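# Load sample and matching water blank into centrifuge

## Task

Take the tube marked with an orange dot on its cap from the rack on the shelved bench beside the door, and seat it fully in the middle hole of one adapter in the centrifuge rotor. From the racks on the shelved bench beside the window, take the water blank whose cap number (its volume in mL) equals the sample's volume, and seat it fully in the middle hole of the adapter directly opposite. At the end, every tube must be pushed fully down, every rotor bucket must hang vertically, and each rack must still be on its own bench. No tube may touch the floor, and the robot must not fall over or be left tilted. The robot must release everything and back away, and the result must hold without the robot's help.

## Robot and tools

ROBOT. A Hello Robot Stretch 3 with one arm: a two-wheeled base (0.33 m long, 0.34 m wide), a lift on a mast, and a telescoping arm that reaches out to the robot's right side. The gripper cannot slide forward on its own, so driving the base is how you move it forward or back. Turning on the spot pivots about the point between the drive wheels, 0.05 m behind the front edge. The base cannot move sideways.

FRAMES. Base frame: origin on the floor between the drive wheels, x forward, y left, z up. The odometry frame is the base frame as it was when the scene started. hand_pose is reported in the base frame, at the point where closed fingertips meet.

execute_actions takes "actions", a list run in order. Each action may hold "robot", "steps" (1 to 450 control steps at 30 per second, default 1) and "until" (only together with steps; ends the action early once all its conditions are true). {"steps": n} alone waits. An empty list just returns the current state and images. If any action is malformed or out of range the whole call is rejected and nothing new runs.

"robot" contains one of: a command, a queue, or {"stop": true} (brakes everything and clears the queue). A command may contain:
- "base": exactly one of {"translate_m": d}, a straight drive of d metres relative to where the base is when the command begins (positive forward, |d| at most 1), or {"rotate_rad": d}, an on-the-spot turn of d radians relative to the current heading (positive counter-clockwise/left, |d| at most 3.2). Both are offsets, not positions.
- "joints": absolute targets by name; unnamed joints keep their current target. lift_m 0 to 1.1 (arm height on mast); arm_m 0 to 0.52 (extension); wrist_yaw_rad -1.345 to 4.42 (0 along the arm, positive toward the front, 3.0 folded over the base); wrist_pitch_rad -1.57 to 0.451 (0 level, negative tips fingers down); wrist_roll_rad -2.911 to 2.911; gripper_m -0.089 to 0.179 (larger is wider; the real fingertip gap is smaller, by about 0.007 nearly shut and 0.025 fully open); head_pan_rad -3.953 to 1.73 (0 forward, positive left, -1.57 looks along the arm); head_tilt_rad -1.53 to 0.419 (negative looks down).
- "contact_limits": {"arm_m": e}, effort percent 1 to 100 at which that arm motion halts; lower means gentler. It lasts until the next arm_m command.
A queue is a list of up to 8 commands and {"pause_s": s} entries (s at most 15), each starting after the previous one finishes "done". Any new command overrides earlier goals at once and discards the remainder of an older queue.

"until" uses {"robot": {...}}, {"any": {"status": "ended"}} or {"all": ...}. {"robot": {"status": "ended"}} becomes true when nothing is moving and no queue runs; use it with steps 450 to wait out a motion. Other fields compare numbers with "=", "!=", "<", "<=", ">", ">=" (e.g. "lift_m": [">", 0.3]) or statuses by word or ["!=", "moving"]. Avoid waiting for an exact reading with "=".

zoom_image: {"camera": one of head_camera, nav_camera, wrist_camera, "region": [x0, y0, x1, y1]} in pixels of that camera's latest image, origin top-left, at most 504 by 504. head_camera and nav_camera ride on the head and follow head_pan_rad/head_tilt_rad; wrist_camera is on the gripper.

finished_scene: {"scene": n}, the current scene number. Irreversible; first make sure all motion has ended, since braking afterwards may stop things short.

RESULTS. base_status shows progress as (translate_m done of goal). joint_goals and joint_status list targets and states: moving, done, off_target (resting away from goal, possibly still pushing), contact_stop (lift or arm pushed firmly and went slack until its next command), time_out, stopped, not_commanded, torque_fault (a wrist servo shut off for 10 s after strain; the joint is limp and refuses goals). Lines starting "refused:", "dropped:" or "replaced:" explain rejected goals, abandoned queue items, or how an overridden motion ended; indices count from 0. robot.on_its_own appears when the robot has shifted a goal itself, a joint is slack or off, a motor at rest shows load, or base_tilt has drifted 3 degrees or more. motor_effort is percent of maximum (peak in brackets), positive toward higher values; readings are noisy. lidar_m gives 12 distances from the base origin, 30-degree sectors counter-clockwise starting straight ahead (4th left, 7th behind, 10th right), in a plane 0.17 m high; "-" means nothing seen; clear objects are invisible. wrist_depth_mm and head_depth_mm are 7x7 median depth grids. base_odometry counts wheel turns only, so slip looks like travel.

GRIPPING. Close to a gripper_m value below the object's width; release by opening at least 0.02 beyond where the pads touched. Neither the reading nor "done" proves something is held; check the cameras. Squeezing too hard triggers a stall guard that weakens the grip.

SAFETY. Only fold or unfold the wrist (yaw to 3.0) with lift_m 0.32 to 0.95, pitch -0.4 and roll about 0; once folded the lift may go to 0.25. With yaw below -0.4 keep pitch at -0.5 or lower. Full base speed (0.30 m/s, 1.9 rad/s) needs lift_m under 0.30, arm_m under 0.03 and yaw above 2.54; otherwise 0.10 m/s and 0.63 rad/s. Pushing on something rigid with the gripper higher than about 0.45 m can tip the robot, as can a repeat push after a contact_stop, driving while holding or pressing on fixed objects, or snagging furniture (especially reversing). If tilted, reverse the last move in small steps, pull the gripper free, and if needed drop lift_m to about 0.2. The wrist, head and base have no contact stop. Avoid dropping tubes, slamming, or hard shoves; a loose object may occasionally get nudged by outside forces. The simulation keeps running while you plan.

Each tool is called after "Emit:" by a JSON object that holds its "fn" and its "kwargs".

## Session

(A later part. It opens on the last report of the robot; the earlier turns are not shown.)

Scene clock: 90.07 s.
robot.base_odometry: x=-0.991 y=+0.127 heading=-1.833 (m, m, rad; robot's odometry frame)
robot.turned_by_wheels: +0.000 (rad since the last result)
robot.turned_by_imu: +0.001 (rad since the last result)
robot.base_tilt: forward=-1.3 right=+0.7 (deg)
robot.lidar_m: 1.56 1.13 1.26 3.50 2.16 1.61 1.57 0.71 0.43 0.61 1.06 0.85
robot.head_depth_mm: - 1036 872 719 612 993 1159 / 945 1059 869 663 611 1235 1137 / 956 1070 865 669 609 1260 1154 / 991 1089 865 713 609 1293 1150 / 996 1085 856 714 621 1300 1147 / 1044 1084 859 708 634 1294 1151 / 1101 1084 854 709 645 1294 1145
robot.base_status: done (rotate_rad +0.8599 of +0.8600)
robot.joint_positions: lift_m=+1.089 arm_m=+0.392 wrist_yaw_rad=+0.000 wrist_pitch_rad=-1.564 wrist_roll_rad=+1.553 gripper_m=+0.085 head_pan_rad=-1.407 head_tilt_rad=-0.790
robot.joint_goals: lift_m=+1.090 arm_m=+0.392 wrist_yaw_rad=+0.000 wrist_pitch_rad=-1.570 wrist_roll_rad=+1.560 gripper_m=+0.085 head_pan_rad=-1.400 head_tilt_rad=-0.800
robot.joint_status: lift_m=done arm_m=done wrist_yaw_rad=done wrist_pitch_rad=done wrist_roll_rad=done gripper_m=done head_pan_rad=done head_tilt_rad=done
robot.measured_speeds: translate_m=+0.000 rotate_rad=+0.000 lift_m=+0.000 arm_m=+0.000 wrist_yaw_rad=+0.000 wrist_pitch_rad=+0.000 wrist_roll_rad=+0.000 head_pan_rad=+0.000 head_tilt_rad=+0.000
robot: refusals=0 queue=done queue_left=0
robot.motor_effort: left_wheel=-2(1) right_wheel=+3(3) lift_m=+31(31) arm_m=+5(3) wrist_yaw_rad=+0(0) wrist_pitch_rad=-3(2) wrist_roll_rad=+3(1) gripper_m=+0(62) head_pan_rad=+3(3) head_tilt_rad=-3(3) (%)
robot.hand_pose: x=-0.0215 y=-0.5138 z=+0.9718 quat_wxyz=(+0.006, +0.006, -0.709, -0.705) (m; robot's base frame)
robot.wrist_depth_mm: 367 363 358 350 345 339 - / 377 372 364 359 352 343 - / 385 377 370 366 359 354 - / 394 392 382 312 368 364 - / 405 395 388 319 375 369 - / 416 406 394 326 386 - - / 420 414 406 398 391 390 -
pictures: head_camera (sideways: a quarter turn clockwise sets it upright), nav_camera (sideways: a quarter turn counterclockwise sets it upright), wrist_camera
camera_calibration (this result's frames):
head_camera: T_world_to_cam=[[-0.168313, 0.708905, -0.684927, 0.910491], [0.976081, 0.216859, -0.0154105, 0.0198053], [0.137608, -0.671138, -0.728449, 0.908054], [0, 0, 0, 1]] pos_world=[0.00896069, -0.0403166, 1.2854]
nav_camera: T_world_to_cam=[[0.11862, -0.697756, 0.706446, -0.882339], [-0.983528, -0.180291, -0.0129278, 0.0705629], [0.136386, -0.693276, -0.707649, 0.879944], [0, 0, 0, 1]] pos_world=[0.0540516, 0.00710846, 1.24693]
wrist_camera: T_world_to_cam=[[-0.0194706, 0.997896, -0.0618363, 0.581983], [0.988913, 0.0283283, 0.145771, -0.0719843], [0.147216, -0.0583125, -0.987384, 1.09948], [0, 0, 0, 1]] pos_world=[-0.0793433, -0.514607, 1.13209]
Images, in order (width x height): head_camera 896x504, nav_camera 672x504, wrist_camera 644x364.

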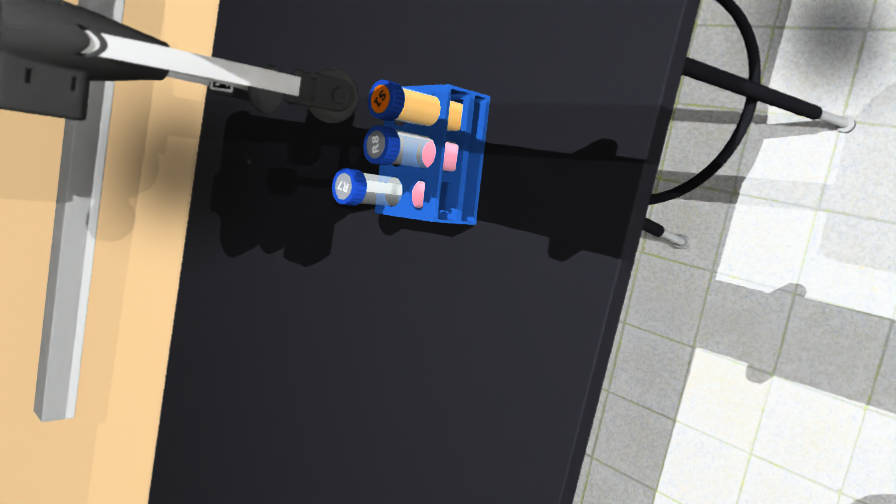

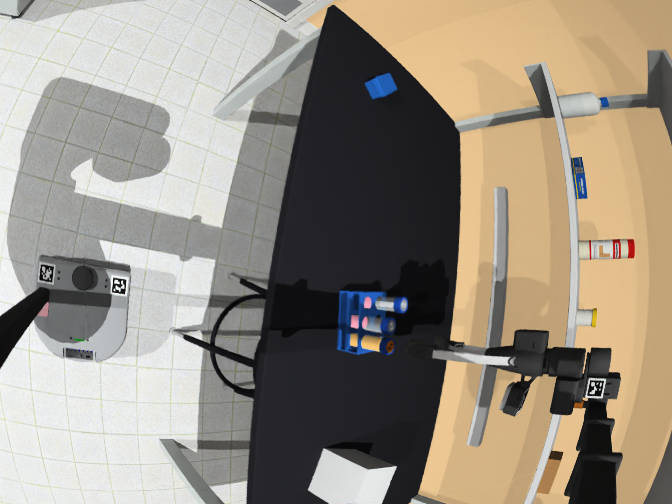

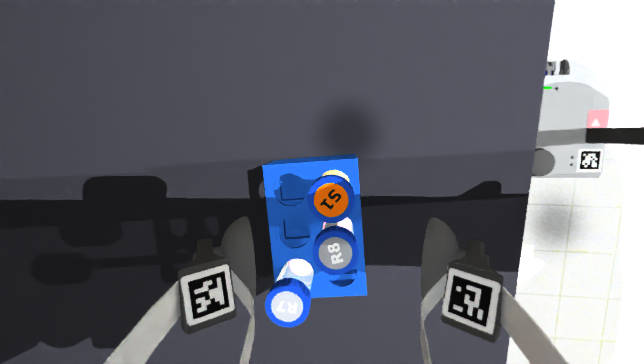

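Emit:
{"fn": "execute_actions", "kwargs": {"actions": [{"robot":{"joints":{"arm_m":0.401,"lift_m":1.0}},"steps":150,"until":{"robot":{"status":"ended"}}}]}}

Scene clock: 96.60 s.
robot.base_odometry: x=-0.991 y=+0.127 heading=-1.833 (m, m, rad; robot's odometry frame)
robot.turned_by_wheels: +0.000 (rad since the last result)
robot.turned_by_imu: +0.001 (rad since the last result)
robot.base_tilt: forward=-1.1 right=+0.5 (deg)
robot.lidar_m: 1.56 1.13 1.27 3.49 2.15 1.61 1.57 0.71 0.43 0.61 1.06 0.85
robot.head_depth_mm: - 1022 872 720 612 993 1159 / 940 1019 868 669 612 1236 1138 / 959 1072 866 668 610 1257 1159 / 984 1092 861 713 609 1303 1151 / 1001 1086 861 710 621 1296 1150 / 1046 1085 859 710 634 1294 1154 / 1101 1079 857 708 646 1288 1143
robot.base_status: done (rotate_rad +0.8599 of +0.8600)
robot.joint_positions: lift_m=+1.001 arm_m=+0.401 wrist_yaw_rad=+0.000 wrist_pitch_rad=-1.564 wrist_roll_rad=+1.554 gripper_m=+0.085 head_pan_rad=-1.407 head_tilt_rad=-0.790
robot.joint_goals: lift_m=+1.000 arm_m=+0.401 wrist_yaw_rad=+0.000 wrist_pitch_rad=-1.570 wrist_roll_rad=+1.560 gripper_m=+0.085 head_pan_rad=-1.400 head_tilt_rad=-0.800
robot.joint_status: lift_m=done arm_m=done wrist_yaw_rad=done wrist_pitch_rad=done wrist_roll_rad=done gripper_m=done head_pan_rad=done head_tilt_rad=done
robot.measured_speeds: translate_m=+0.000 rotate_rad=+0.000 lift_m=+0.000 arm_m=+0.000 wrist_yaw_rad=+0.000 wrist_pitch_rad=+0.000 wrist_roll_rad=+0.000 head_pan_rad=+0.000 head_tilt_rad=+0.000
robot: refusals=0 queue=done queue_left=0
robot.motor_effort: left_wheel=-2(2) right_wheel=+3(3) lift_m=+12(32) arm_m=+3(5) wrist_yaw_rad=+0(1) wrist_pitch_rad=-2(2) wrist_roll_rad=+3(3) gripper_m=+0(0) head_pan_rad=+2(3) head_tilt_rad=-3(4) (%)
robot.hand_pose: x=-0.0215 y=-0.5228 z=+0.8829 quat_wxyz=(+0.006, +0.006, -0.709, -0.705) (m; robot's base frame)
robot.wrist_depth_mm: 280 275 272 265 262 256 253 / 286 281 277 272 267 263 259 / 291 287 282 278 272 268 265 / 301 295 287 224 277 273 271 / 308 300 292 164 283 278 - / 315 307 238 179 290 282 - / 321 316 307 239 296 294 -
pictures: head_camera (sideways: a quarter turn clockwise sets it upright), nav_camera (sideways: a quarter turn counterclockwise sets it upright), wrist_camera
camera_calibration (this result's frames):
head_camera: T_world_to_cam=[[-0.168313, 0.708905, -0.684927, 0.910491], [0.976081, 0.216859, -0.0154105, 0.0198053], [0.137608, -0.671138, -0.728449, 0.908054], [0, 0, 0, 1]] pos_world=[0.0089607, -0.0403166, 1.2854]
nav_camera: T_world_to_cam=[[0.11862, -0.697756, 0.706446, -0.882339], [-0.983528, -0.180291, -0.0129278, 0.0705629], [0.136386, -0.693276, -0.707649, 0.879944], [0, 0, 0, 1]] pos_world=[0.0540516, 0.00710847, 1.24693]
wrist_camera: T_world_to_cam=[[-0.0192922, 0.9979, -0.0618367, 0.585472], [0.988918, 0.0281516, 0.145772, -0.0588587], [0.147207, -0.0583392, -0.987384, 1.01113], [0, 0, 0, 1]] pos_world=[-0.0793436, -0.523598, 1.04316]
Images, in order (width x height): head_camera 896x504, nav_camera 672x504, wrist_camera 644x364.

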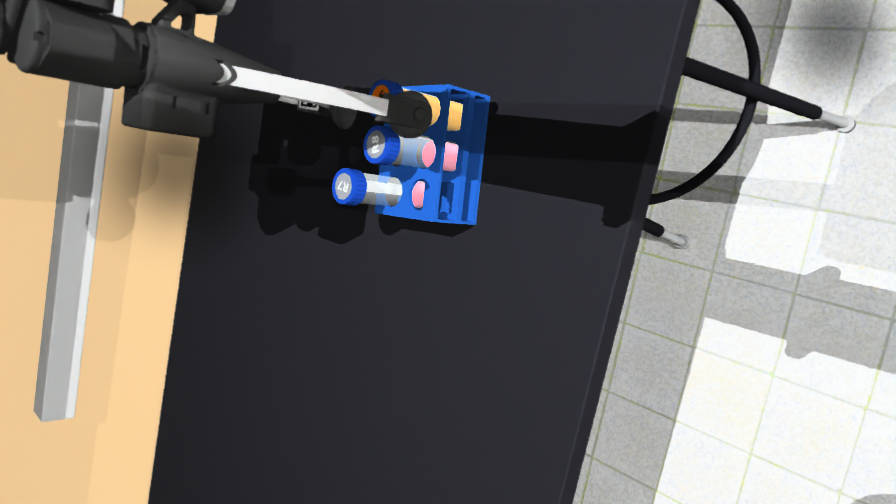

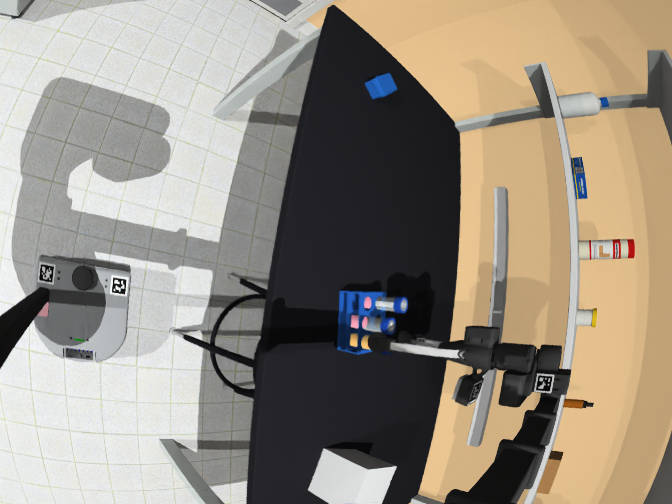

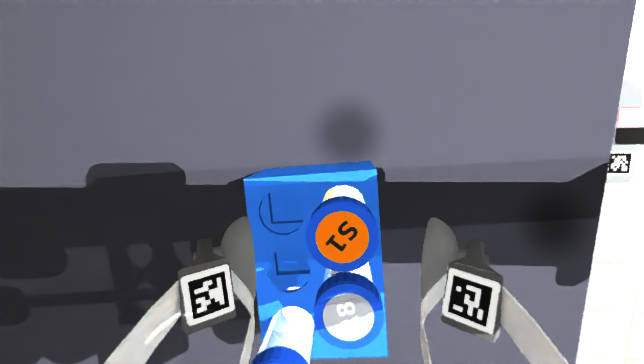

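Emit:
{"fn": "execute_actions", "kwargs": {"actions": [{"robot":[{"base":{"translate_m":-0.008}},{"joints":{"lift_m":0.965}}],"steps":150,"until":{"robot":{"status":"ended"}}}]}}

Scene clock: 103.90 s.
robot.base_odometry: x=-0.989 y=+0.135 heading=-1.833 (m, m, rad; robot's odometry frame)
robot.turned_by_wheels: +0.000 (rad since the last result)
robot.turned_by_imu: +0.001 (rad since the last result)
robot.base_tilt: forward=-1.2 right=+0.5 (deg)
robot.lidar_m: 1.57 1.13 1.28 3.49 2.14 1.60 1.56 0.70 0.43 0.61 1.06 0.86
robot.head_depth_mm: - - 869 719 613 1009 1154 / 945 1066 855 679 611 1003 1133 / 959 1068 863 667 609 1256 1148 / 987 1087 860 696 609 1297 1154 / 1006 1083 862 713 621 1297 1151 / 1036 1085 859 709 632 1287 1149 / 1098 1079 858 708 646 1289 1146
robot.base_status: done (translate_m -0.0080 of -0.0080)
robot.joint_positions: lift_m=+0.966 arm_m=+0.401 wrist_yaw_rad=+0.000 wrist_pitch_rad=-1.564 wrist_roll_rad=+1.554 gripper_m=+0.085 head_pan_rad=-1.407 head_tilt_rad=-0.790
robot.joint_goals: lift_m=+0.965 arm_m=+0.401 wrist_yaw_rad=+0.000 wrist_pitch_rad=-1.570 wrist_roll_rad=+1.560 gripper_m=+0.085 head_pan_rad=-1.400 head_tilt_rad=-0.800
robot.joint_status: lift_m=done arm_m=done wrist_yaw_rad=done wrist_pitch_rad=done wrist_roll_rad=done gripper_m=done head_pan_rad=done head_tilt_rad=done
robot.measured_speeds: translate_m=+0.000 rotate_rad=+0.000 lift_m=+0.000 arm_m=+0.000 wrist_yaw_rad=+0.000 wrist_pitch_rad=+0.000 wrist_roll_rad=+0.000 head_pan_rad=+0.000 head_tilt_rad=+0.000
robot: refusals=0 queue=done queue_left=0
robot.motor_effort: left_wheel=-2(5) right_wheel=+2(7) lift_m=+12(8) arm_m=+5(4) wrist_yaw_rad=+0(0) wrist_pitch_rad=-2(2) wrist_roll_rad=+3(3) gripper_m=+0(0) head_pan_rad=+2(3) head_tilt_rad=-3(3) (%)
robot.hand_pose: x=-0.0215 y=-0.5228 z=+0.8479 quat_wxyz=(+0.006, +0.006, -0.709, -0.705) (m; robot's base frame)
robot.wrist_depth_mm: 244 241 237 232 229 225 222 / 250 247 242 237 234 229 226 / 255 251 247 242 238 234 230 / 261 257 251 238 244 239 235 / 267 263 251 190 247 245 240 / 274 269 201 131 253 248 247 / 282 276 269 142 258 256 252
pictures: head_camera (sideways: a quarter turn clockwise sets it upright), nav_camera (sideways: a quarter turn counterclockwise sets it upright), wrist_camera
camera_calibration (this result's frames):
head_camera: T_world_to_cam=[[-0.168319, 0.708904, -0.684927, 0.910491], [0.97608, 0.216866, -0.0154105, 0.0198053], [0.137613, -0.671137, -0.728449, 0.908055], [0, 0, 0, 1]] pos_world=[0.008961, -0.0403166, 1.2854]
nav_camera: T_world_to_cam=[[0.118625, -0.697755, 0.706446, -0.882339], [-0.983527, -0.180298, -0.0129278, 0.0705629], [0.136391, -0.693275, -0.707649, 0.879944], [0, 0, 0, 1]] pos_world=[0.0540516, 0.00710883, 1.24693]
wrist_camera: T_world_to_cam=[[-0.0192922, 0.9979, -0.0618365, 0.583309], [0.988918, 0.0281516, 0.145772, -0.0537573], [0.147207, -0.0583389, -0.987384, 0.976575], [0, 0, 0, 1]] pos_world=[-0.0793436, -0.523598, 1.00816]
Images, in order (width x height): head_camera 896x504, nav_camera 672x504, wrist_camera 644x364.

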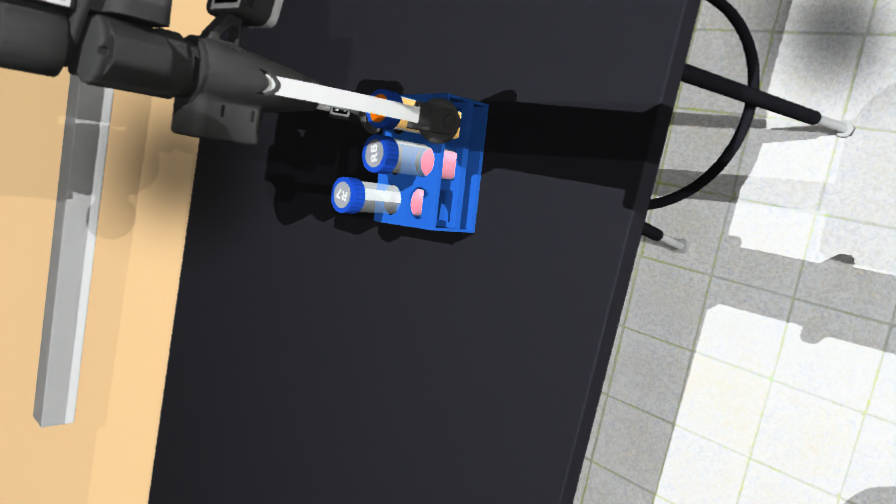

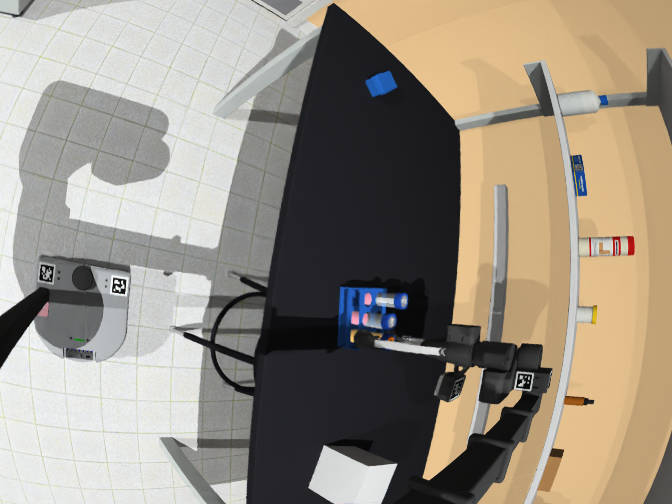

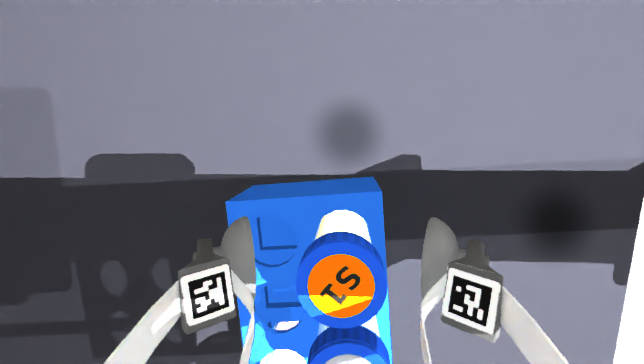

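Emit:
{"fn": "execute_actions", "kwargs": {"actions": [{"robot":[{"joints":{"lift_m":0.978}},{"joints":{"gripper_m":0.015}},{"pause_s":0.5},{"joints":{"lift_m":1.095}}],"steps":250,"until":{"robot":{"status":"ended"}}}]}}

Scene clock: 111.57 s.
robot.base_odometry: x=-0.989 y=+0.135 heading=-1.833 (m, m, rad; robot's odometry frame)
robot.turned_by_wheels: +0.000 (rad since the last result)
robot.turned_by_imu: +0.001 (rad since the last result)
robot.base_tilt: forward=-1.2 right=+0.7 (deg)
robot.lidar_m: 1.57 1.13 1.28 3.50 2.14 1.61 1.56 0.70 0.43 0.61 1.06 0.85
robot.head_depth_mm: - 1037 872 718 613 1003 1157 / 941 1063 819 684 612 1001 1136 / 956 1072 865 670 609 1256 1152 / 993 1094 865 696 611 1292 1153 / 1001 1087 863 713 620 1295 1147 / 1042 1086 858 709 633 1292 1150 / 1101 1077 854 708 646 1300 1145
robot.base_status: done (translate_m -0.0080 of -0.0080)
robot.joint_positions: lift_m=+1.094 arm_m=+0.401 wrist_yaw_rad=+0.000 wrist_pitch_rad=-1.564 wrist_roll_rad=+1.554 gripper_m=+0.015 head_pan_rad=-1.407 head_tilt_rad=-0.790
robot.joint_goals: lift_m=+1.095 arm_m=+0.401 wrist_yaw_rad=+0.000 wrist_pitch_rad=-1.570 wrist_roll_rad=+1.560 gripper_m=+0.015 head_pan_rad=-1.400 head_tilt_rad=-0.800
robot.joint_status: lift_m=done arm_m=done wrist_yaw_rad=done wrist_pitch_rad=done wrist_roll_rad=done gripper_m=done head_pan_rad=done head_tilt_rad=done
robot.measured_speeds: translate_m=+0.000 rotate_rad=+0.000 lift_m=+0.000 arm_m=+0.000 wrist_yaw_rad=+0.000 wrist_pitch_rad=+0.000 wrist_roll_rad=+0.000 head_pan_rad=+0.000 head_tilt_rad=+0.000
robot: refusals=0 queue=done queue_left=0
robot.motor_effort: left_wheel=-1(2) right_wheel=+2(2) lift_m=+31(32) arm_m=+4(5) wrist_yaw_rad=+0(0) wrist_pitch_rad=-2(2) wrist_roll_rad=+3(3) gripper_m=-8(82) head_pan_rad=+2(2) head_tilt_rad=-2(3) (%)
robot.hand_pose: x=-0.0215 y=-0.5228 z=+0.9768 quat_wxyz=(+0.006, +0.006, -0.709, -0.705) (m; robot's base frame)
robot.wrist_depth_mm: 375 367 358 356 348 345 - / 383 376 370 361 358 349 - / 390 383 375 368 361 354 - / 401 391 386 322 373 366 - / 408 399 393 157 377 375 - / 418 410 402 141 382 381 - / 434 424 413 405 397 - -
pictures: head_camera (sideways: a quarter turn clockwise sets it upright), nav_camera (sideways: a quarter turn counterclockwise sets it upright), wrist_camera
camera_calibration (this result's frames):
head_camera: T_world_to_cam=[[-0.168319, 0.708903, -0.684927, 0.910491], [0.97608, 0.216867, -0.0154105, 0.0198053], [0.137613, -0.671137, -0.728449, 0.908054], [0, 0, 0, 1]] pos_world=[0.008961, -0.0403166, 1.2854]
nav_camera: T_world_to_cam=[[0.118625, -0.697755, 0.706446, -0.882339], [-0.983527, -0.180298, -0.0129278, 0.0705629], [0.136391, -0.693275, -0.707649, 0.879944], [0, 0, 0, 1]] pos_world=[0.0540516, 0.00710883, 1.24693]
wrist_camera: T_world_to_cam=[[-0.0192916, 0.9979, -0.0618366, 0.591282], [0.988918, 0.028151, 0.145772, -0.0725475], [0.147207, -0.0583391, -0.987384, 1.10385], [0, 0, 0, 1]] pos_world=[-0.0793436, -0.5236, 1.13706]
Images, in order (width x height): head_camera 896x504, nav_camera 672x504, wrist_camera 644x364.

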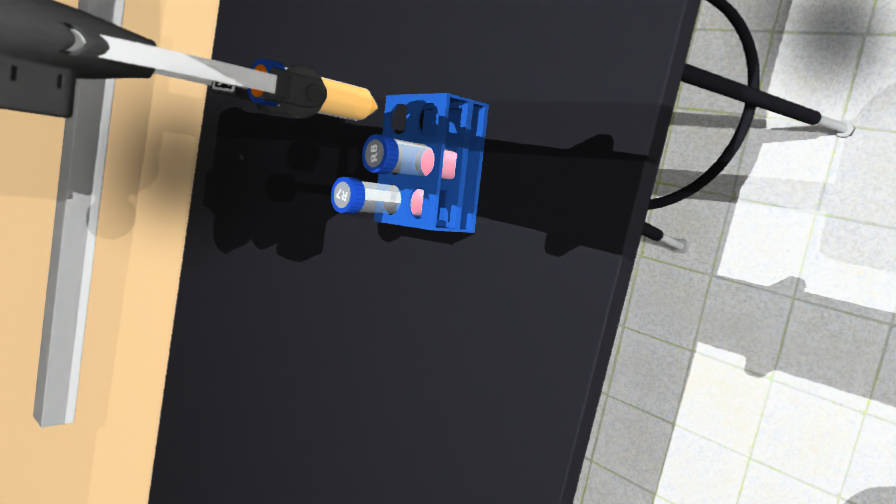

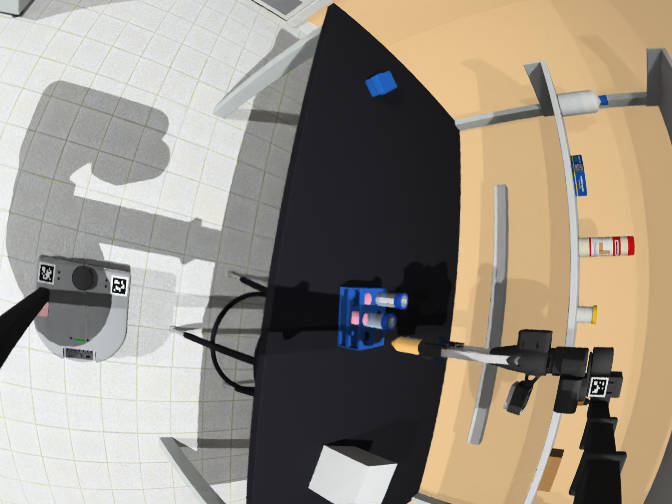

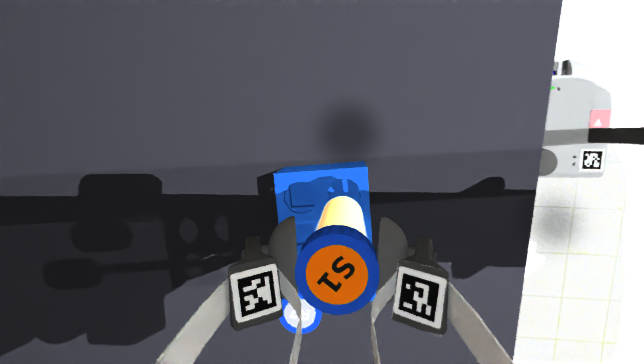

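Emit:
{"fn": "zoom_image", "kwargs": {"camera": "wrist_camera", "region": [280,190,400,320]}}

Emit:
{"fn": "execute_actions", "kwargs": {"actions": [{"robot":{"joints":{"arm_m":0.15,"head_tilt_rad":-0.6,"head_pan_rad":-1.6}},"steps":150,"until":{"robot":{"status":"ended"}}}]}}

Region (280, 190, 400, 320) of wrist_camera's 644x364 image, scaled by 3.877; it fills the left 465 columns of this view, and the rest is white.

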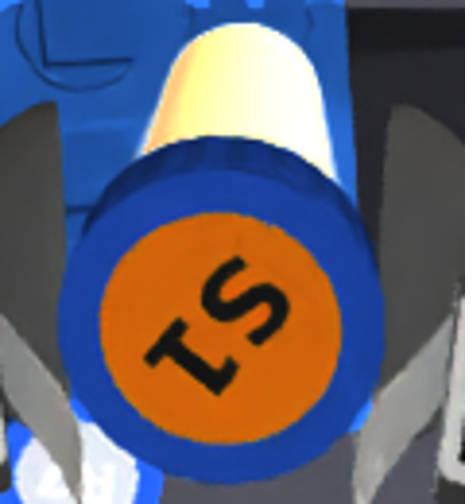

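Scene clock: 120.23 s.
robot.base_odometry: x=-0.989 y=+0.135 heading=-1.833 (m, m, rad; robot's odometry frame)
robot.turned_by_wheels: +0.000 (rad since the last result)
robot.turned_by_imu: +0.001 (rad since the last result)
robot.base_tilt: forward=-1.3 right=+0.7 (deg)
robot.lidar_m: 1.57 1.13 1.28 3.50 2.15 1.60 1.56 0.70 0.43 0.61 1.06 0.86
robot.head_depth_mm: - - 1147 842 718 601 1173 / - - 1143 868 716 599 955 / - - - - 698 582 1169 / 956 1022 - 830 665 581 1165 / 960 1028 1134 871 676 593 1183 / 960 1037 1134 887 711 591 1205 / 968 1040 1146 881 709 590 1205
robot.base_status: done (translate_m -0.0080 of -0.0080)
robot.joint_positions: lift_m=+1.094 arm_m=+0.150 wrist_yaw_rad=+0.000 wrist_pitch_rad=-1.564 wrist_roll_rad=+1.554 gripper_m=+0.015 head_pan_rad=-1.593 head_tilt_rad=-0.606
robot.joint_goals: lift_m=+1.095 arm_m=+0.150 wrist_yaw_rad=+0.000 wrist_pitch_rad=-1.570 wrist_roll_rad=+1.560 gripper_m=+0.015 head_pan_rad=-1.600 head_tilt_rad=-0.600
robot.joint_status: lift_m=done arm_m=done wrist_yaw_rad=done wrist_pitch_rad=done wrist_roll_rad=done gripper_m=done head_pan_rad=done head_tilt_rad=done
robot.measured_speeds: translate_m=+0.000 rotate_rad=+0.000 lift_m=+0.000 arm_m=+0.000 wrist_yaw_rad=+0.000 wrist_pitch_rad=+0.000 wrist_roll_rad=+0.000 head_pan_rad=+0.000 head_tilt_rad=+0.000
robot: refusals=0 queue=done queue_left=0
robot.motor_effort: left_wheel=-1(1) right_wheel=+3(3) lift_m=+32(32) arm_m=-6(5) wrist_yaw_rad=+0(0) wrist_pitch_rad=-2(2) wrist_roll_rad=+3(3) gripper_m=-9(9) head_pan_rad=-4(20) head_tilt_rad=+2(12) (%)
robot.hand_pose: x=-0.0215 y=-0.2726 z=+0.9768 quat_wxyz=(+0.006, +0.006, -0.709, -0.705) (m; robot's base frame)
robot.wrist_depth_mm: 373 370 362 - - - - / 382 375 370 - - - - / 392 383 379 - - - - / 367 389 385 - - - - / 343 398 394 158 - - - / 352 411 405 140 - - - / 431 423 418 - - - -
pictures: head_camera (sideways: a quarter turn clockwise sets it upright), nav_camera (sideways: a quarter turn counterclockwise sets it upright), wrist_camera
camera_calibration (this result's frames):
head_camera: T_world_to_cam=[[-0.0373471, 0.589987, -0.806548, 1.06821], [0.999267, 0.0288277, -0.0251836, 0.0323922], [0.00839293, -0.806898, -0.590631, 0.729578], [0, 0, 0, 1]] pos_world=[0.00140281, -0.0424687, 1.29329]
nav_camera: T_world_to_cam=[[-0.00934639, -0.56622, 0.824201, -1.03505], [-0.999951, 0.00266285, -0.00951003, 0.0662163], [0.00319005, -0.82425, -0.566217, 0.696781], [0, 0, 0, 1]] pos_world=[0.0543163, -0.0119188, 1.24825]
wrist_camera: T_world_to_cam=[[-0.0192656, 0.9979, -0.061837, 0.341538], [0.988918, 0.0281254, 0.145774, -0.079594], [0.147207, -0.0583433, -0.987383, 1.11845], [0, 0, 0, 1]] pos_world=[-0.0793518, -0.273328, 1.13706]
Images, in order (width x height): head_camera 896x504, nav_camera 672x504, wrist_camera 644x364.

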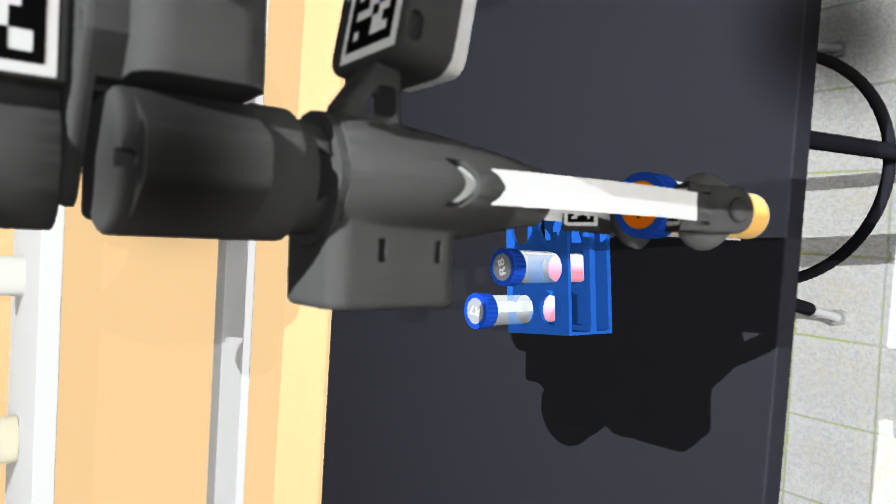

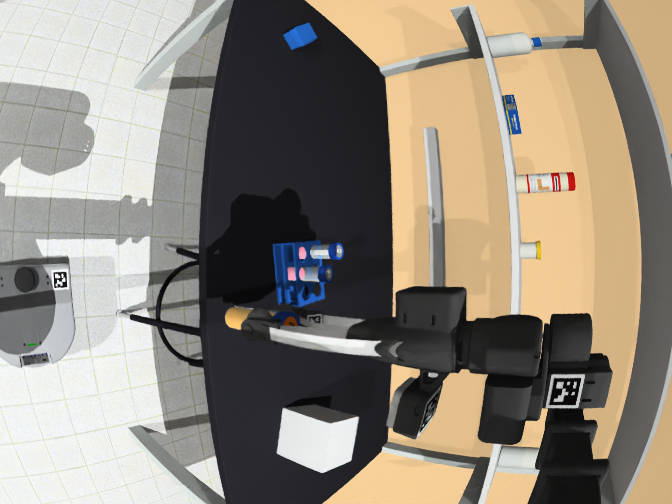

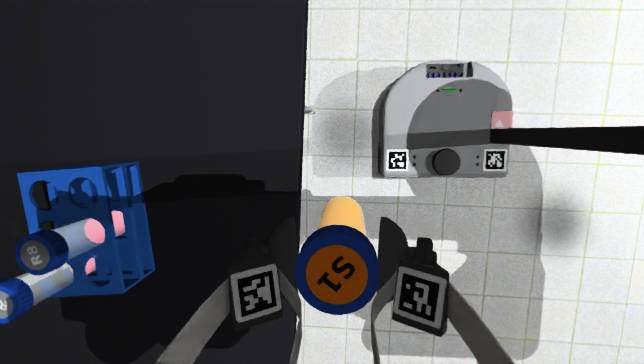

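Emit:
{"fn": "execute_actions", "kwargs": {"actions": [{"robot":[{"joints":{"arm_m":0.0}},{"base":{"translate_m":0.6}},{"base":{"rotate_rad":1.573}},{"base":{"translate_m":0.8},"joints":{"head_tilt_rad":-0.8,"head_pan_rad":-1.2,"wrist_roll_rad":0}}],"steps":450,"until":{"robot":{"status":"ended"}}},{"steps":300,"until":{"robot":{"status":"ended"}}}]}}

Scene clock: 153.47 s.
robot.base_odometry: x=-0.371 y=-0.651 heading=-0.260 (m, m, rad; robot's odometry frame)
robot.turned_by_wheels: +1.573 (rad since the last result)
robot.turned_by_imu: +1.587 (rad since the last result)
robot.base_tilt: forward=-1.2 right=+0.6 (deg)
robot.lidar_m: 2.04 2.60 2.19 2.13 1.66 1.41 1.20 1.36 0.31 0.30 0.31 0.44
robot.head_depth_mm: 748 841 799 707 879 - - / 780 882 863 656 572 710 695 / 814 919 880 721 571 618 900 / 853 940 872 724 593 693 999 / 900 959 871 736 621 771 1111 / 1084 1216 862 650 659 893 1149 / 1146 1336 804 665 724 1066 1153
robot.base_status: done (translate_m +0.8000 of +0.8000)
robot.joint_positions: lift_m=+1.094 arm_m=+0.000 wrist_yaw_rad=+0.000 wrist_pitch_rad=-1.564 wrist_roll_rad=+0.007 gripper_m=+0.015 head_pan_rad=-1.207 head_tilt_rad=-0.790
robot.joint_goals: lift_m=+1.095 arm_m=+0.000 wrist_yaw_rad=+0.000 wrist_pitch_rad=-1.570 wrist_roll_rad=+0.000 gripper_m=+0.015 head_pan_rad=-1.200 head_tilt_rad=-0.800
robot.joint_status: lift_m=done arm_m=done wrist_yaw_rad=done wrist_pitch_rad=done wrist_roll_rad=done gripper_m=done head_pan_rad=done head_tilt_rad=done
robot.measured_speeds: translate_m=+0.000 rotate_rad=+0.000 lift_m=+0.000 arm_m=+0.000 wrist_yaw_rad=+0.000 wrist_pitch_rad=+0.000 wrist_roll_rad=+0.000 head_pan_rad=+0.000 head_tilt_rad=+0.000
robot: refusals=0 queue=done queue_left=0
robot.motor_effort: left_wheel=-2(6) right_wheel=+3(8) lift_m=+32(31) arm_m=-4(6) wrist_yaw_rad=+0(0) wrist_pitch_rad=-2(2) wrist_roll_rad=-3(2) gripper_m=-8(8) head_pan_rad=+3(25) head_tilt_rad=-3(14) (%)
robot.hand_pose: x=-0.0216 y=-0.1229 z=+0.9768 quat_wxyz=(+0.500, +0.497, -0.503, -0.500) (m; robot's base frame)
robot.wrist_depth_mm: 419 414 407 556 - - - / 736 727 714 688 - - - / - - - - - - - / - - - - - - - / - - - 148 - - - / - - - 141 - - - / - - - - - - -
pictures: head_camera (sideways: a quarter turn clockwise sets it upright), nav_camera (sideways: a quarter turn counterclockwise sets it upright), wrist_camera
camera_calibration (this result's frames):
head_camera: T_world_to_cam=[[-0.305564, 0.661116, -0.685241, 0.911738], [0.913621, 0.406273, -0.0154342, 0.0202172], [0.268191, -0.630767, -0.728153, 0.906872], [0, 0, 0, 1]] pos_world=[0.0169084, -0.0389534, 1.28541]
nav_camera: T_world_to_cam=[[0.254643, -0.660044, 0.706752, -0.883568], [-0.928174, -0.371922, -0.0129202, 0.0702154], [0.271384, -0.652699, -0.707344, 0.878723], [0, 0, 0, 1]] pos_world=[0.0516952, 0.0164623, 1.24693]
wrist_camera: T_world_to_cam=[[-0.998449, 0.00374356, -0.055552, 0.0426894], [-0.00414646, 0.989967, 0.141237, 0.0174061], [0.0555234, 0.141249, -0.988416, 1.15074], [0, 0, 0, 1]] pos_world=[-0.0211979, -0.179932, 1.13733]
Images, in order (width x height): head_camera 896x504, nav_camera 672x504, wrist_camera 644x364.

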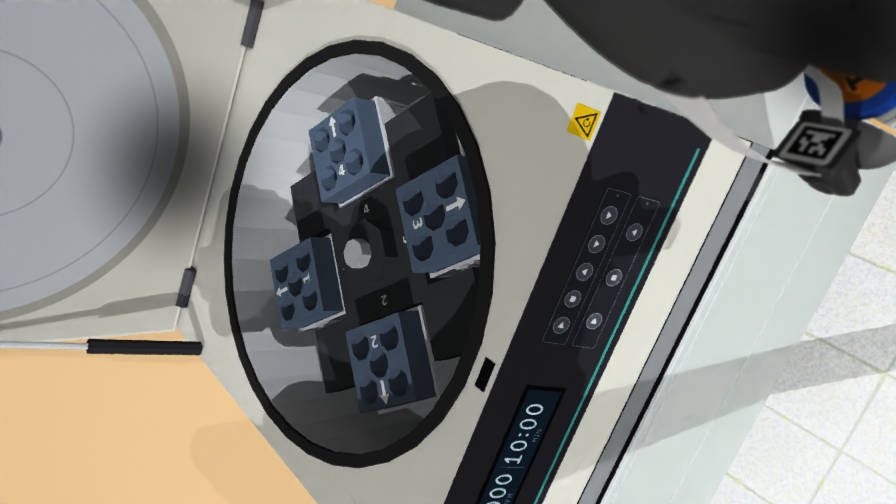

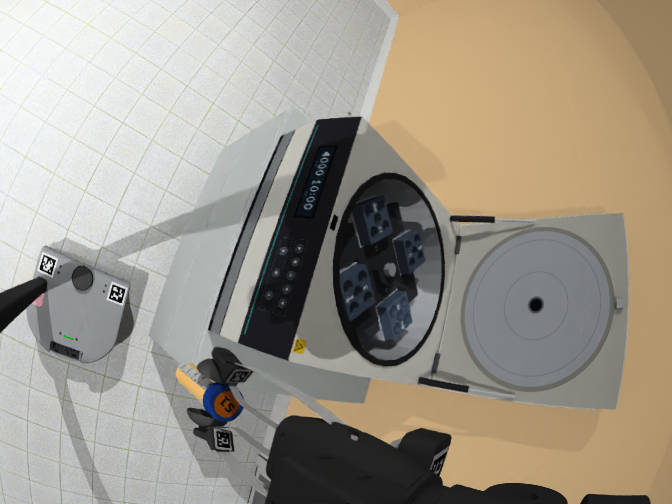

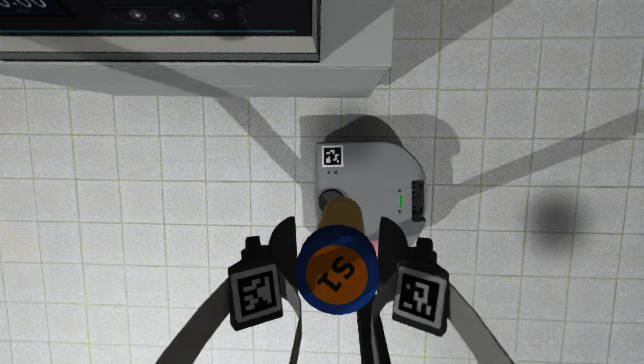

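Emit:
{"fn": "zoom_image", "kwargs": {"camera": "nav_camera", "region": [160,340,260,440]}}

Region (160, 340, 260, 440) of nav_camera's 672x504 image, scaled by 5.040, with more detail than that image has.

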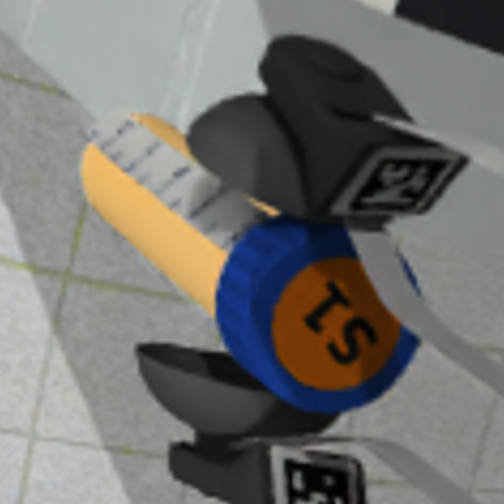

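Emit:
{"fn": "execute_actions", "kwargs": {"actions": [{"robot":[{"base":{"translate_m":-0.2}},{"base":{"rotate_rad":0.3}},{"base":{"translate_m":-0.29}},{"base":{"rotate_rad":-0.3}},{"base":{"translate_m":0.685}},{"joints":{"arm_m":0.3,"head_pan_rad":-1.5}}],"steps":450,"until":{"robot":{"status":"ended"}}},{"steps":200,"until":{"robot":{"status":"ended"}}}]}}

Scene clock: 196.50 s.
robot.base_odometry: x=-0.192 y=-0.787 heading=-0.260 (m, m, rad; robot's odometry frame)
robot.turned_by_wheels: +0.000 (rad since the last result)
robot.turned_by_imu: +0.004 (rad since the last result)
robot.base_tilt: forward=-1.1 right=+0.6 (deg)
robot.lidar_m: 1.85 2.49 2.27 2.21 1.88 1.73 1.41 0.30 0.23 0.22 0.23 0.33
robot.head_depth_mm: 680 767 796 710 560 500 559 / - - 799 692 613 506 589 / 686 789 843 432 603 513 624 / 703 809 845 707 629 516 659 / 716 824 834 734 637 527 687 / 727 820 810 745 554 539 735 / 857 998 1093 682 552 553 795
robot.base_status: done (translate_m +0.6850 of +0.6850)
robot.joint_positions: lift_m=+1.094 arm_m=+0.205 wrist_yaw_rad=+0.000 wrist_pitch_rad=-1.565 wrist_roll_rad=+0.006 gripper_m=+0.015 head_pan_rad=-1.493 head_tilt_rad=-0.790
robot.joint_goals: lift_m=+1.095 arm_m=+0.300 wrist_yaw_rad=+0.000 wrist_pitch_rad=-1.570 wrist_roll_rad=+0.000 gripper_m=+0.015 head_pan_rad=-1.500 head_tilt_rad=-0.800
robot.joint_status: lift_m=done arm_m=moving wrist_yaw_rad=done wrist_pitch_rad=done wrist_roll_rad=done gripper_m=done head_pan_rad=done head_tilt_rad=done
robot.measured_speeds: translate_m=+0.000 rotate_rad=+0.000 lift_m=+0.000 arm_m=+0.140 wrist_yaw_rad=+0.000 wrist_pitch_rad=+0.000 wrist_roll_rad=+0.000 head_pan_rad=+0.000 head_tilt_rad=+0.000
robot: refusals=0 queue=running queue_left=0
robot.motor_effort: left_wheel=+2(5) right_wheel=-2(7) lift_m=+32(32) arm_m=+4(4) wrist_yaw_rad=+1(0) wrist_pitch_rad=-2(2) wrist_roll_rad=-2(3) gripper_m=-8(8) head_pan_rad=-3(25) head_tilt_rad=-3(3) (%)
robot.hand_pose: x=-0.0216 y=-0.3277 z=+0.9768 quat_wxyz=(+0.500, +0.497, -0.503, -0.500) (m; robot's base frame)
robot.wrist_depth_mm: 364 384 377 371 372 308 - / 345 385 384 377 431 313 - / 341 396 393 389 382 319 - / 346 347 447 497 330 325 - / 356 350 344 157 334 331 - / - - - 140 - - - / - - - - - - -
pictures: head_camera (sideways: a quarter turn clockwise sets it upright), nav_camera (sideways: a quarter turn counterclockwise sets it upright), wrist_camera
camera_calibration (this result's frames):
head_camera: T_world_to_cam=[[-0.106644, 0.720763, -0.684929, 0.910118], [0.99113, 0.132003, -0.0154107, 0.0197137], [0.0793051, -0.680497, -0.728447, 0.908408], [0, 0, 0, 1]] pos_world=[0.0054784, -0.0404132, 1.2854]
nav_camera: T_world_to_cam=[[0.0580953, -0.705377, 0.706448, -0.881972], [-0.9954, -0.0949291, -0.0129277, 0.0706353], [0.0761814, -0.702447, -0.707647, 0.880309], [0, 0, 0, 1]] pos_world=[0.0544857, 0.00295278, 1.24693]
wrist_camera: T_world_to_cam=[[-0.99845, 0.00340571, -0.0555478, 0.0433501], [-0.00448465, 0.989956, 0.141305, 0.220128], [0.0554712, 0.141335, -0.988406, 1.1797], [0, 0, 0, 1]] pos_world=[-0.0211692, -0.384798, 1.13732]
Images, in order (width x height): head_camera 896x504, nav_camera 672x504, wrist_camera 644x364.

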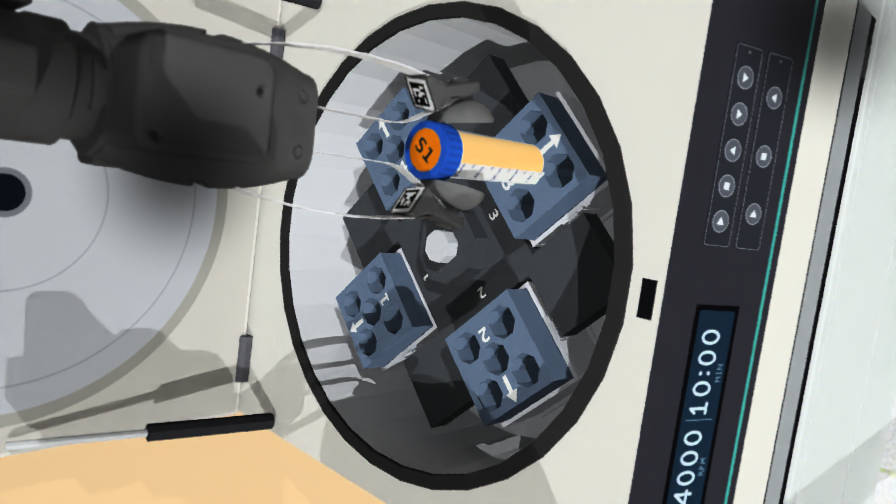

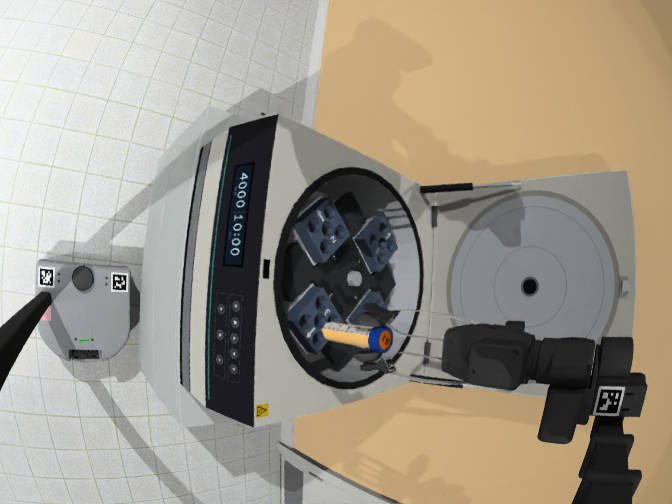

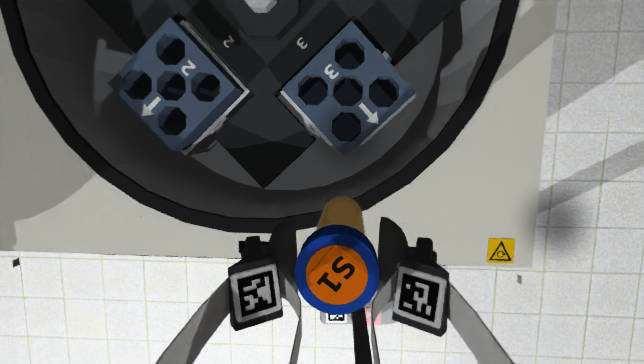

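Emit:
{"fn": "zoom_image", "kwargs": {"camera": "head_camera", "region": [390,100,570,210]}}

Emit:
{"fn": "execute_actions", "kwargs": {"actions": []}}

Region (390, 100, 570, 210) of head_camera's 896x504 image, scaled by 2.800, with more detail than that image has.

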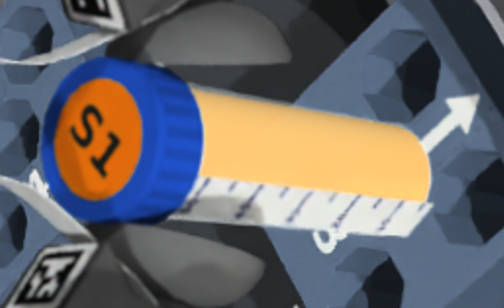

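Scene clock: 199.03 s.
robot.base_odometry: x=-0.192 y=-0.787 heading=-0.260 (m, m, rad; robot's odometry frame)
robot.turned_by_wheels: +0.000 (rad since the last result)
robot.turned_by_imu: +0.000 (rad since the last result)
robot.base_tilt: forward=-1.2 right=+0.6 (deg)
robot.lidar_m: 1.85 2.49 2.27 2.21 1.88 1.73 1.41 0.30 0.23 0.22 0.23 0.33
robot.head_depth_mm: 668 768 796 710 561 501 558 / - 818 820 741 614 505 589 / 685 808 826 723 619 513 623 / 702 806 845 708 629 517 659 / 715 821 834 736 634 527 686 / 728 823 806 745 552 539 738 / 857 995 1094 680 553 552 795
robot.base_status: done (translate_m +0.6850 of +0.6850)
robot.joint_positions: lift_m=+1.094 arm_m=+0.300 wrist_yaw_rad=+0.000 wrist_pitch_rad=-1.565 wrist_roll_rad=+0.006 gripper_m=+0.015 head_pan_rad=-1.493 head_tilt_rad=-0.790
robot.joint_goals: lift_m=+1.095 arm_m=+0.300 wrist_yaw_rad=+0.000 wrist_pitch_rad=-1.570 wrist_roll_rad=+0.000 gripper_m=+0.015 head_pan_rad=-1.500 head_tilt_rad=-0.800
robot.joint_status: lift_m=done arm_m=done wrist_yaw_rad=done wrist_pitch_rad=done wrist_roll_rad=done gripper_m=done head_pan_rad=done head_tilt_rad=done
robot.measured_speeds: translate_m=+0.000 rotate_rad=+0.000 lift_m=+0.000 arm_m=+0.000 wrist_yaw_rad=+0.000 wrist_pitch_rad=+0.000 wrist_roll_rad=+0.000 head_pan_rad=+0.000 head_tilt_rad=+0.000
robot: refusals=0 queue=done queue_left=0
robot.motor_effort: left_wheel=+2(2) right_wheel=-2(2) lift_m=+32(32) arm_m=+6(5) wrist_yaw_rad=+0(0) wrist_pitch_rad=-2(2) wrist_roll_rad=-2(2) gripper_m=-8(8) head_pan_rad=-3(4) head_tilt_rad=-2(4) (%)
robot.hand_pose: x=-0.0216 y=-0.4221 z=+0.9768 quat_wxyz=(+0.500, +0.497, -0.503, -0.500) (m; robot's base frame)
robot.wrist_depth_mm: 350 392 379 376 398 307 - / 361 393 384 377 379 312 - / 360 395 391 386 389 318 - / 352 400 398 384 411 323 - / 356 388 413 158 357 331 - / 361 359 391 141 337 336 - / - 366 - 352 350 349 -
pictures: head_camera (sideways: a quarter turn clockwise sets it upright), nav_camera (sideways: a quarter turn counterclockwise sets it upright), wrist_camera
camera_calibration (this result's frames):
head_camera: T_world_to_cam=[[-0.106636, 0.72077, -0.684923, 0.91011], [0.991131, 0.131992, -0.0154102, 0.0197131], [0.0792971, -0.680492, -0.728453, 0.908415], [0, 0, 0, 1]] pos_world=[0.00547794, -0.0404131, 1.2854]
nav_camera: T_world_to_cam=[[0.0580879, -0.705383, 0.706442, -0.881965], [-0.995401, -0.094918, -0.0129279, 0.0706355], [0.0761731, -0.702442, -0.707653, 0.880317], [0, 0, 0, 1]] pos_world=[0.0544856, 0.00295269, 1.24693]
wrist_camera: T_world_to_cam=[[-0.99845, 0.00341268, -0.0555478, 0.0436748], [-0.00447774, 0.989956, 0.141305, 0.313537], [0.0554721, 0.141335, -0.988406, 1.19303], [0, 0, 0, 1]] pos_world=[-0.0211691, -0.479154, 1.13732]
Images, in order (width x height): head_camera 896x504, nav_camera 672x504, wrist_camera 644x364.

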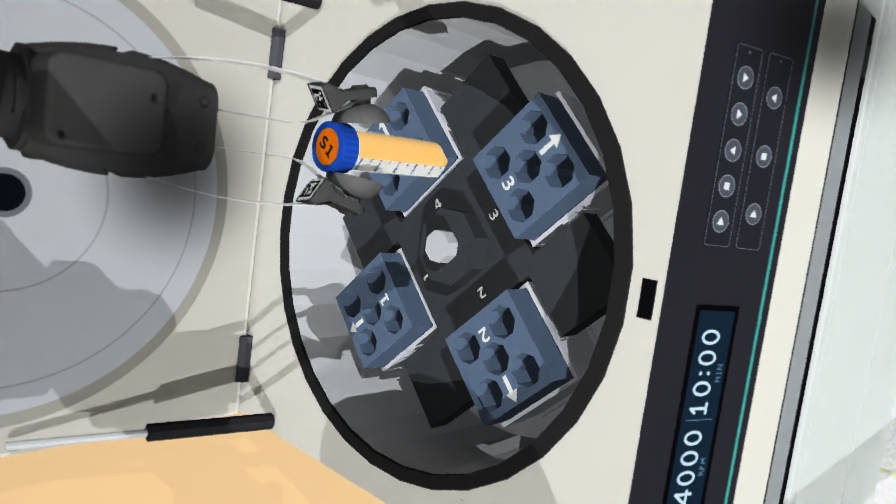

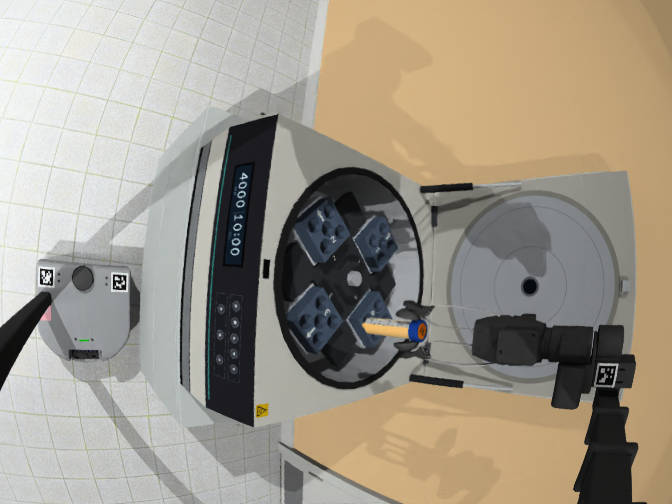

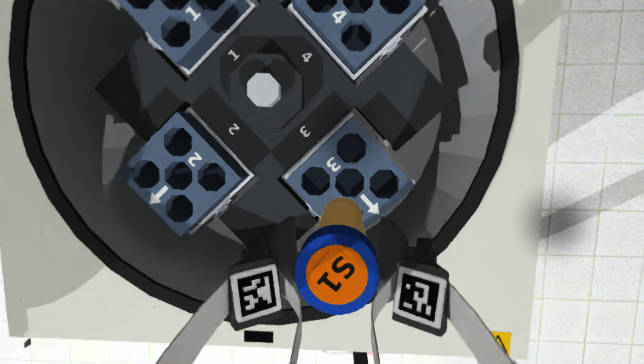

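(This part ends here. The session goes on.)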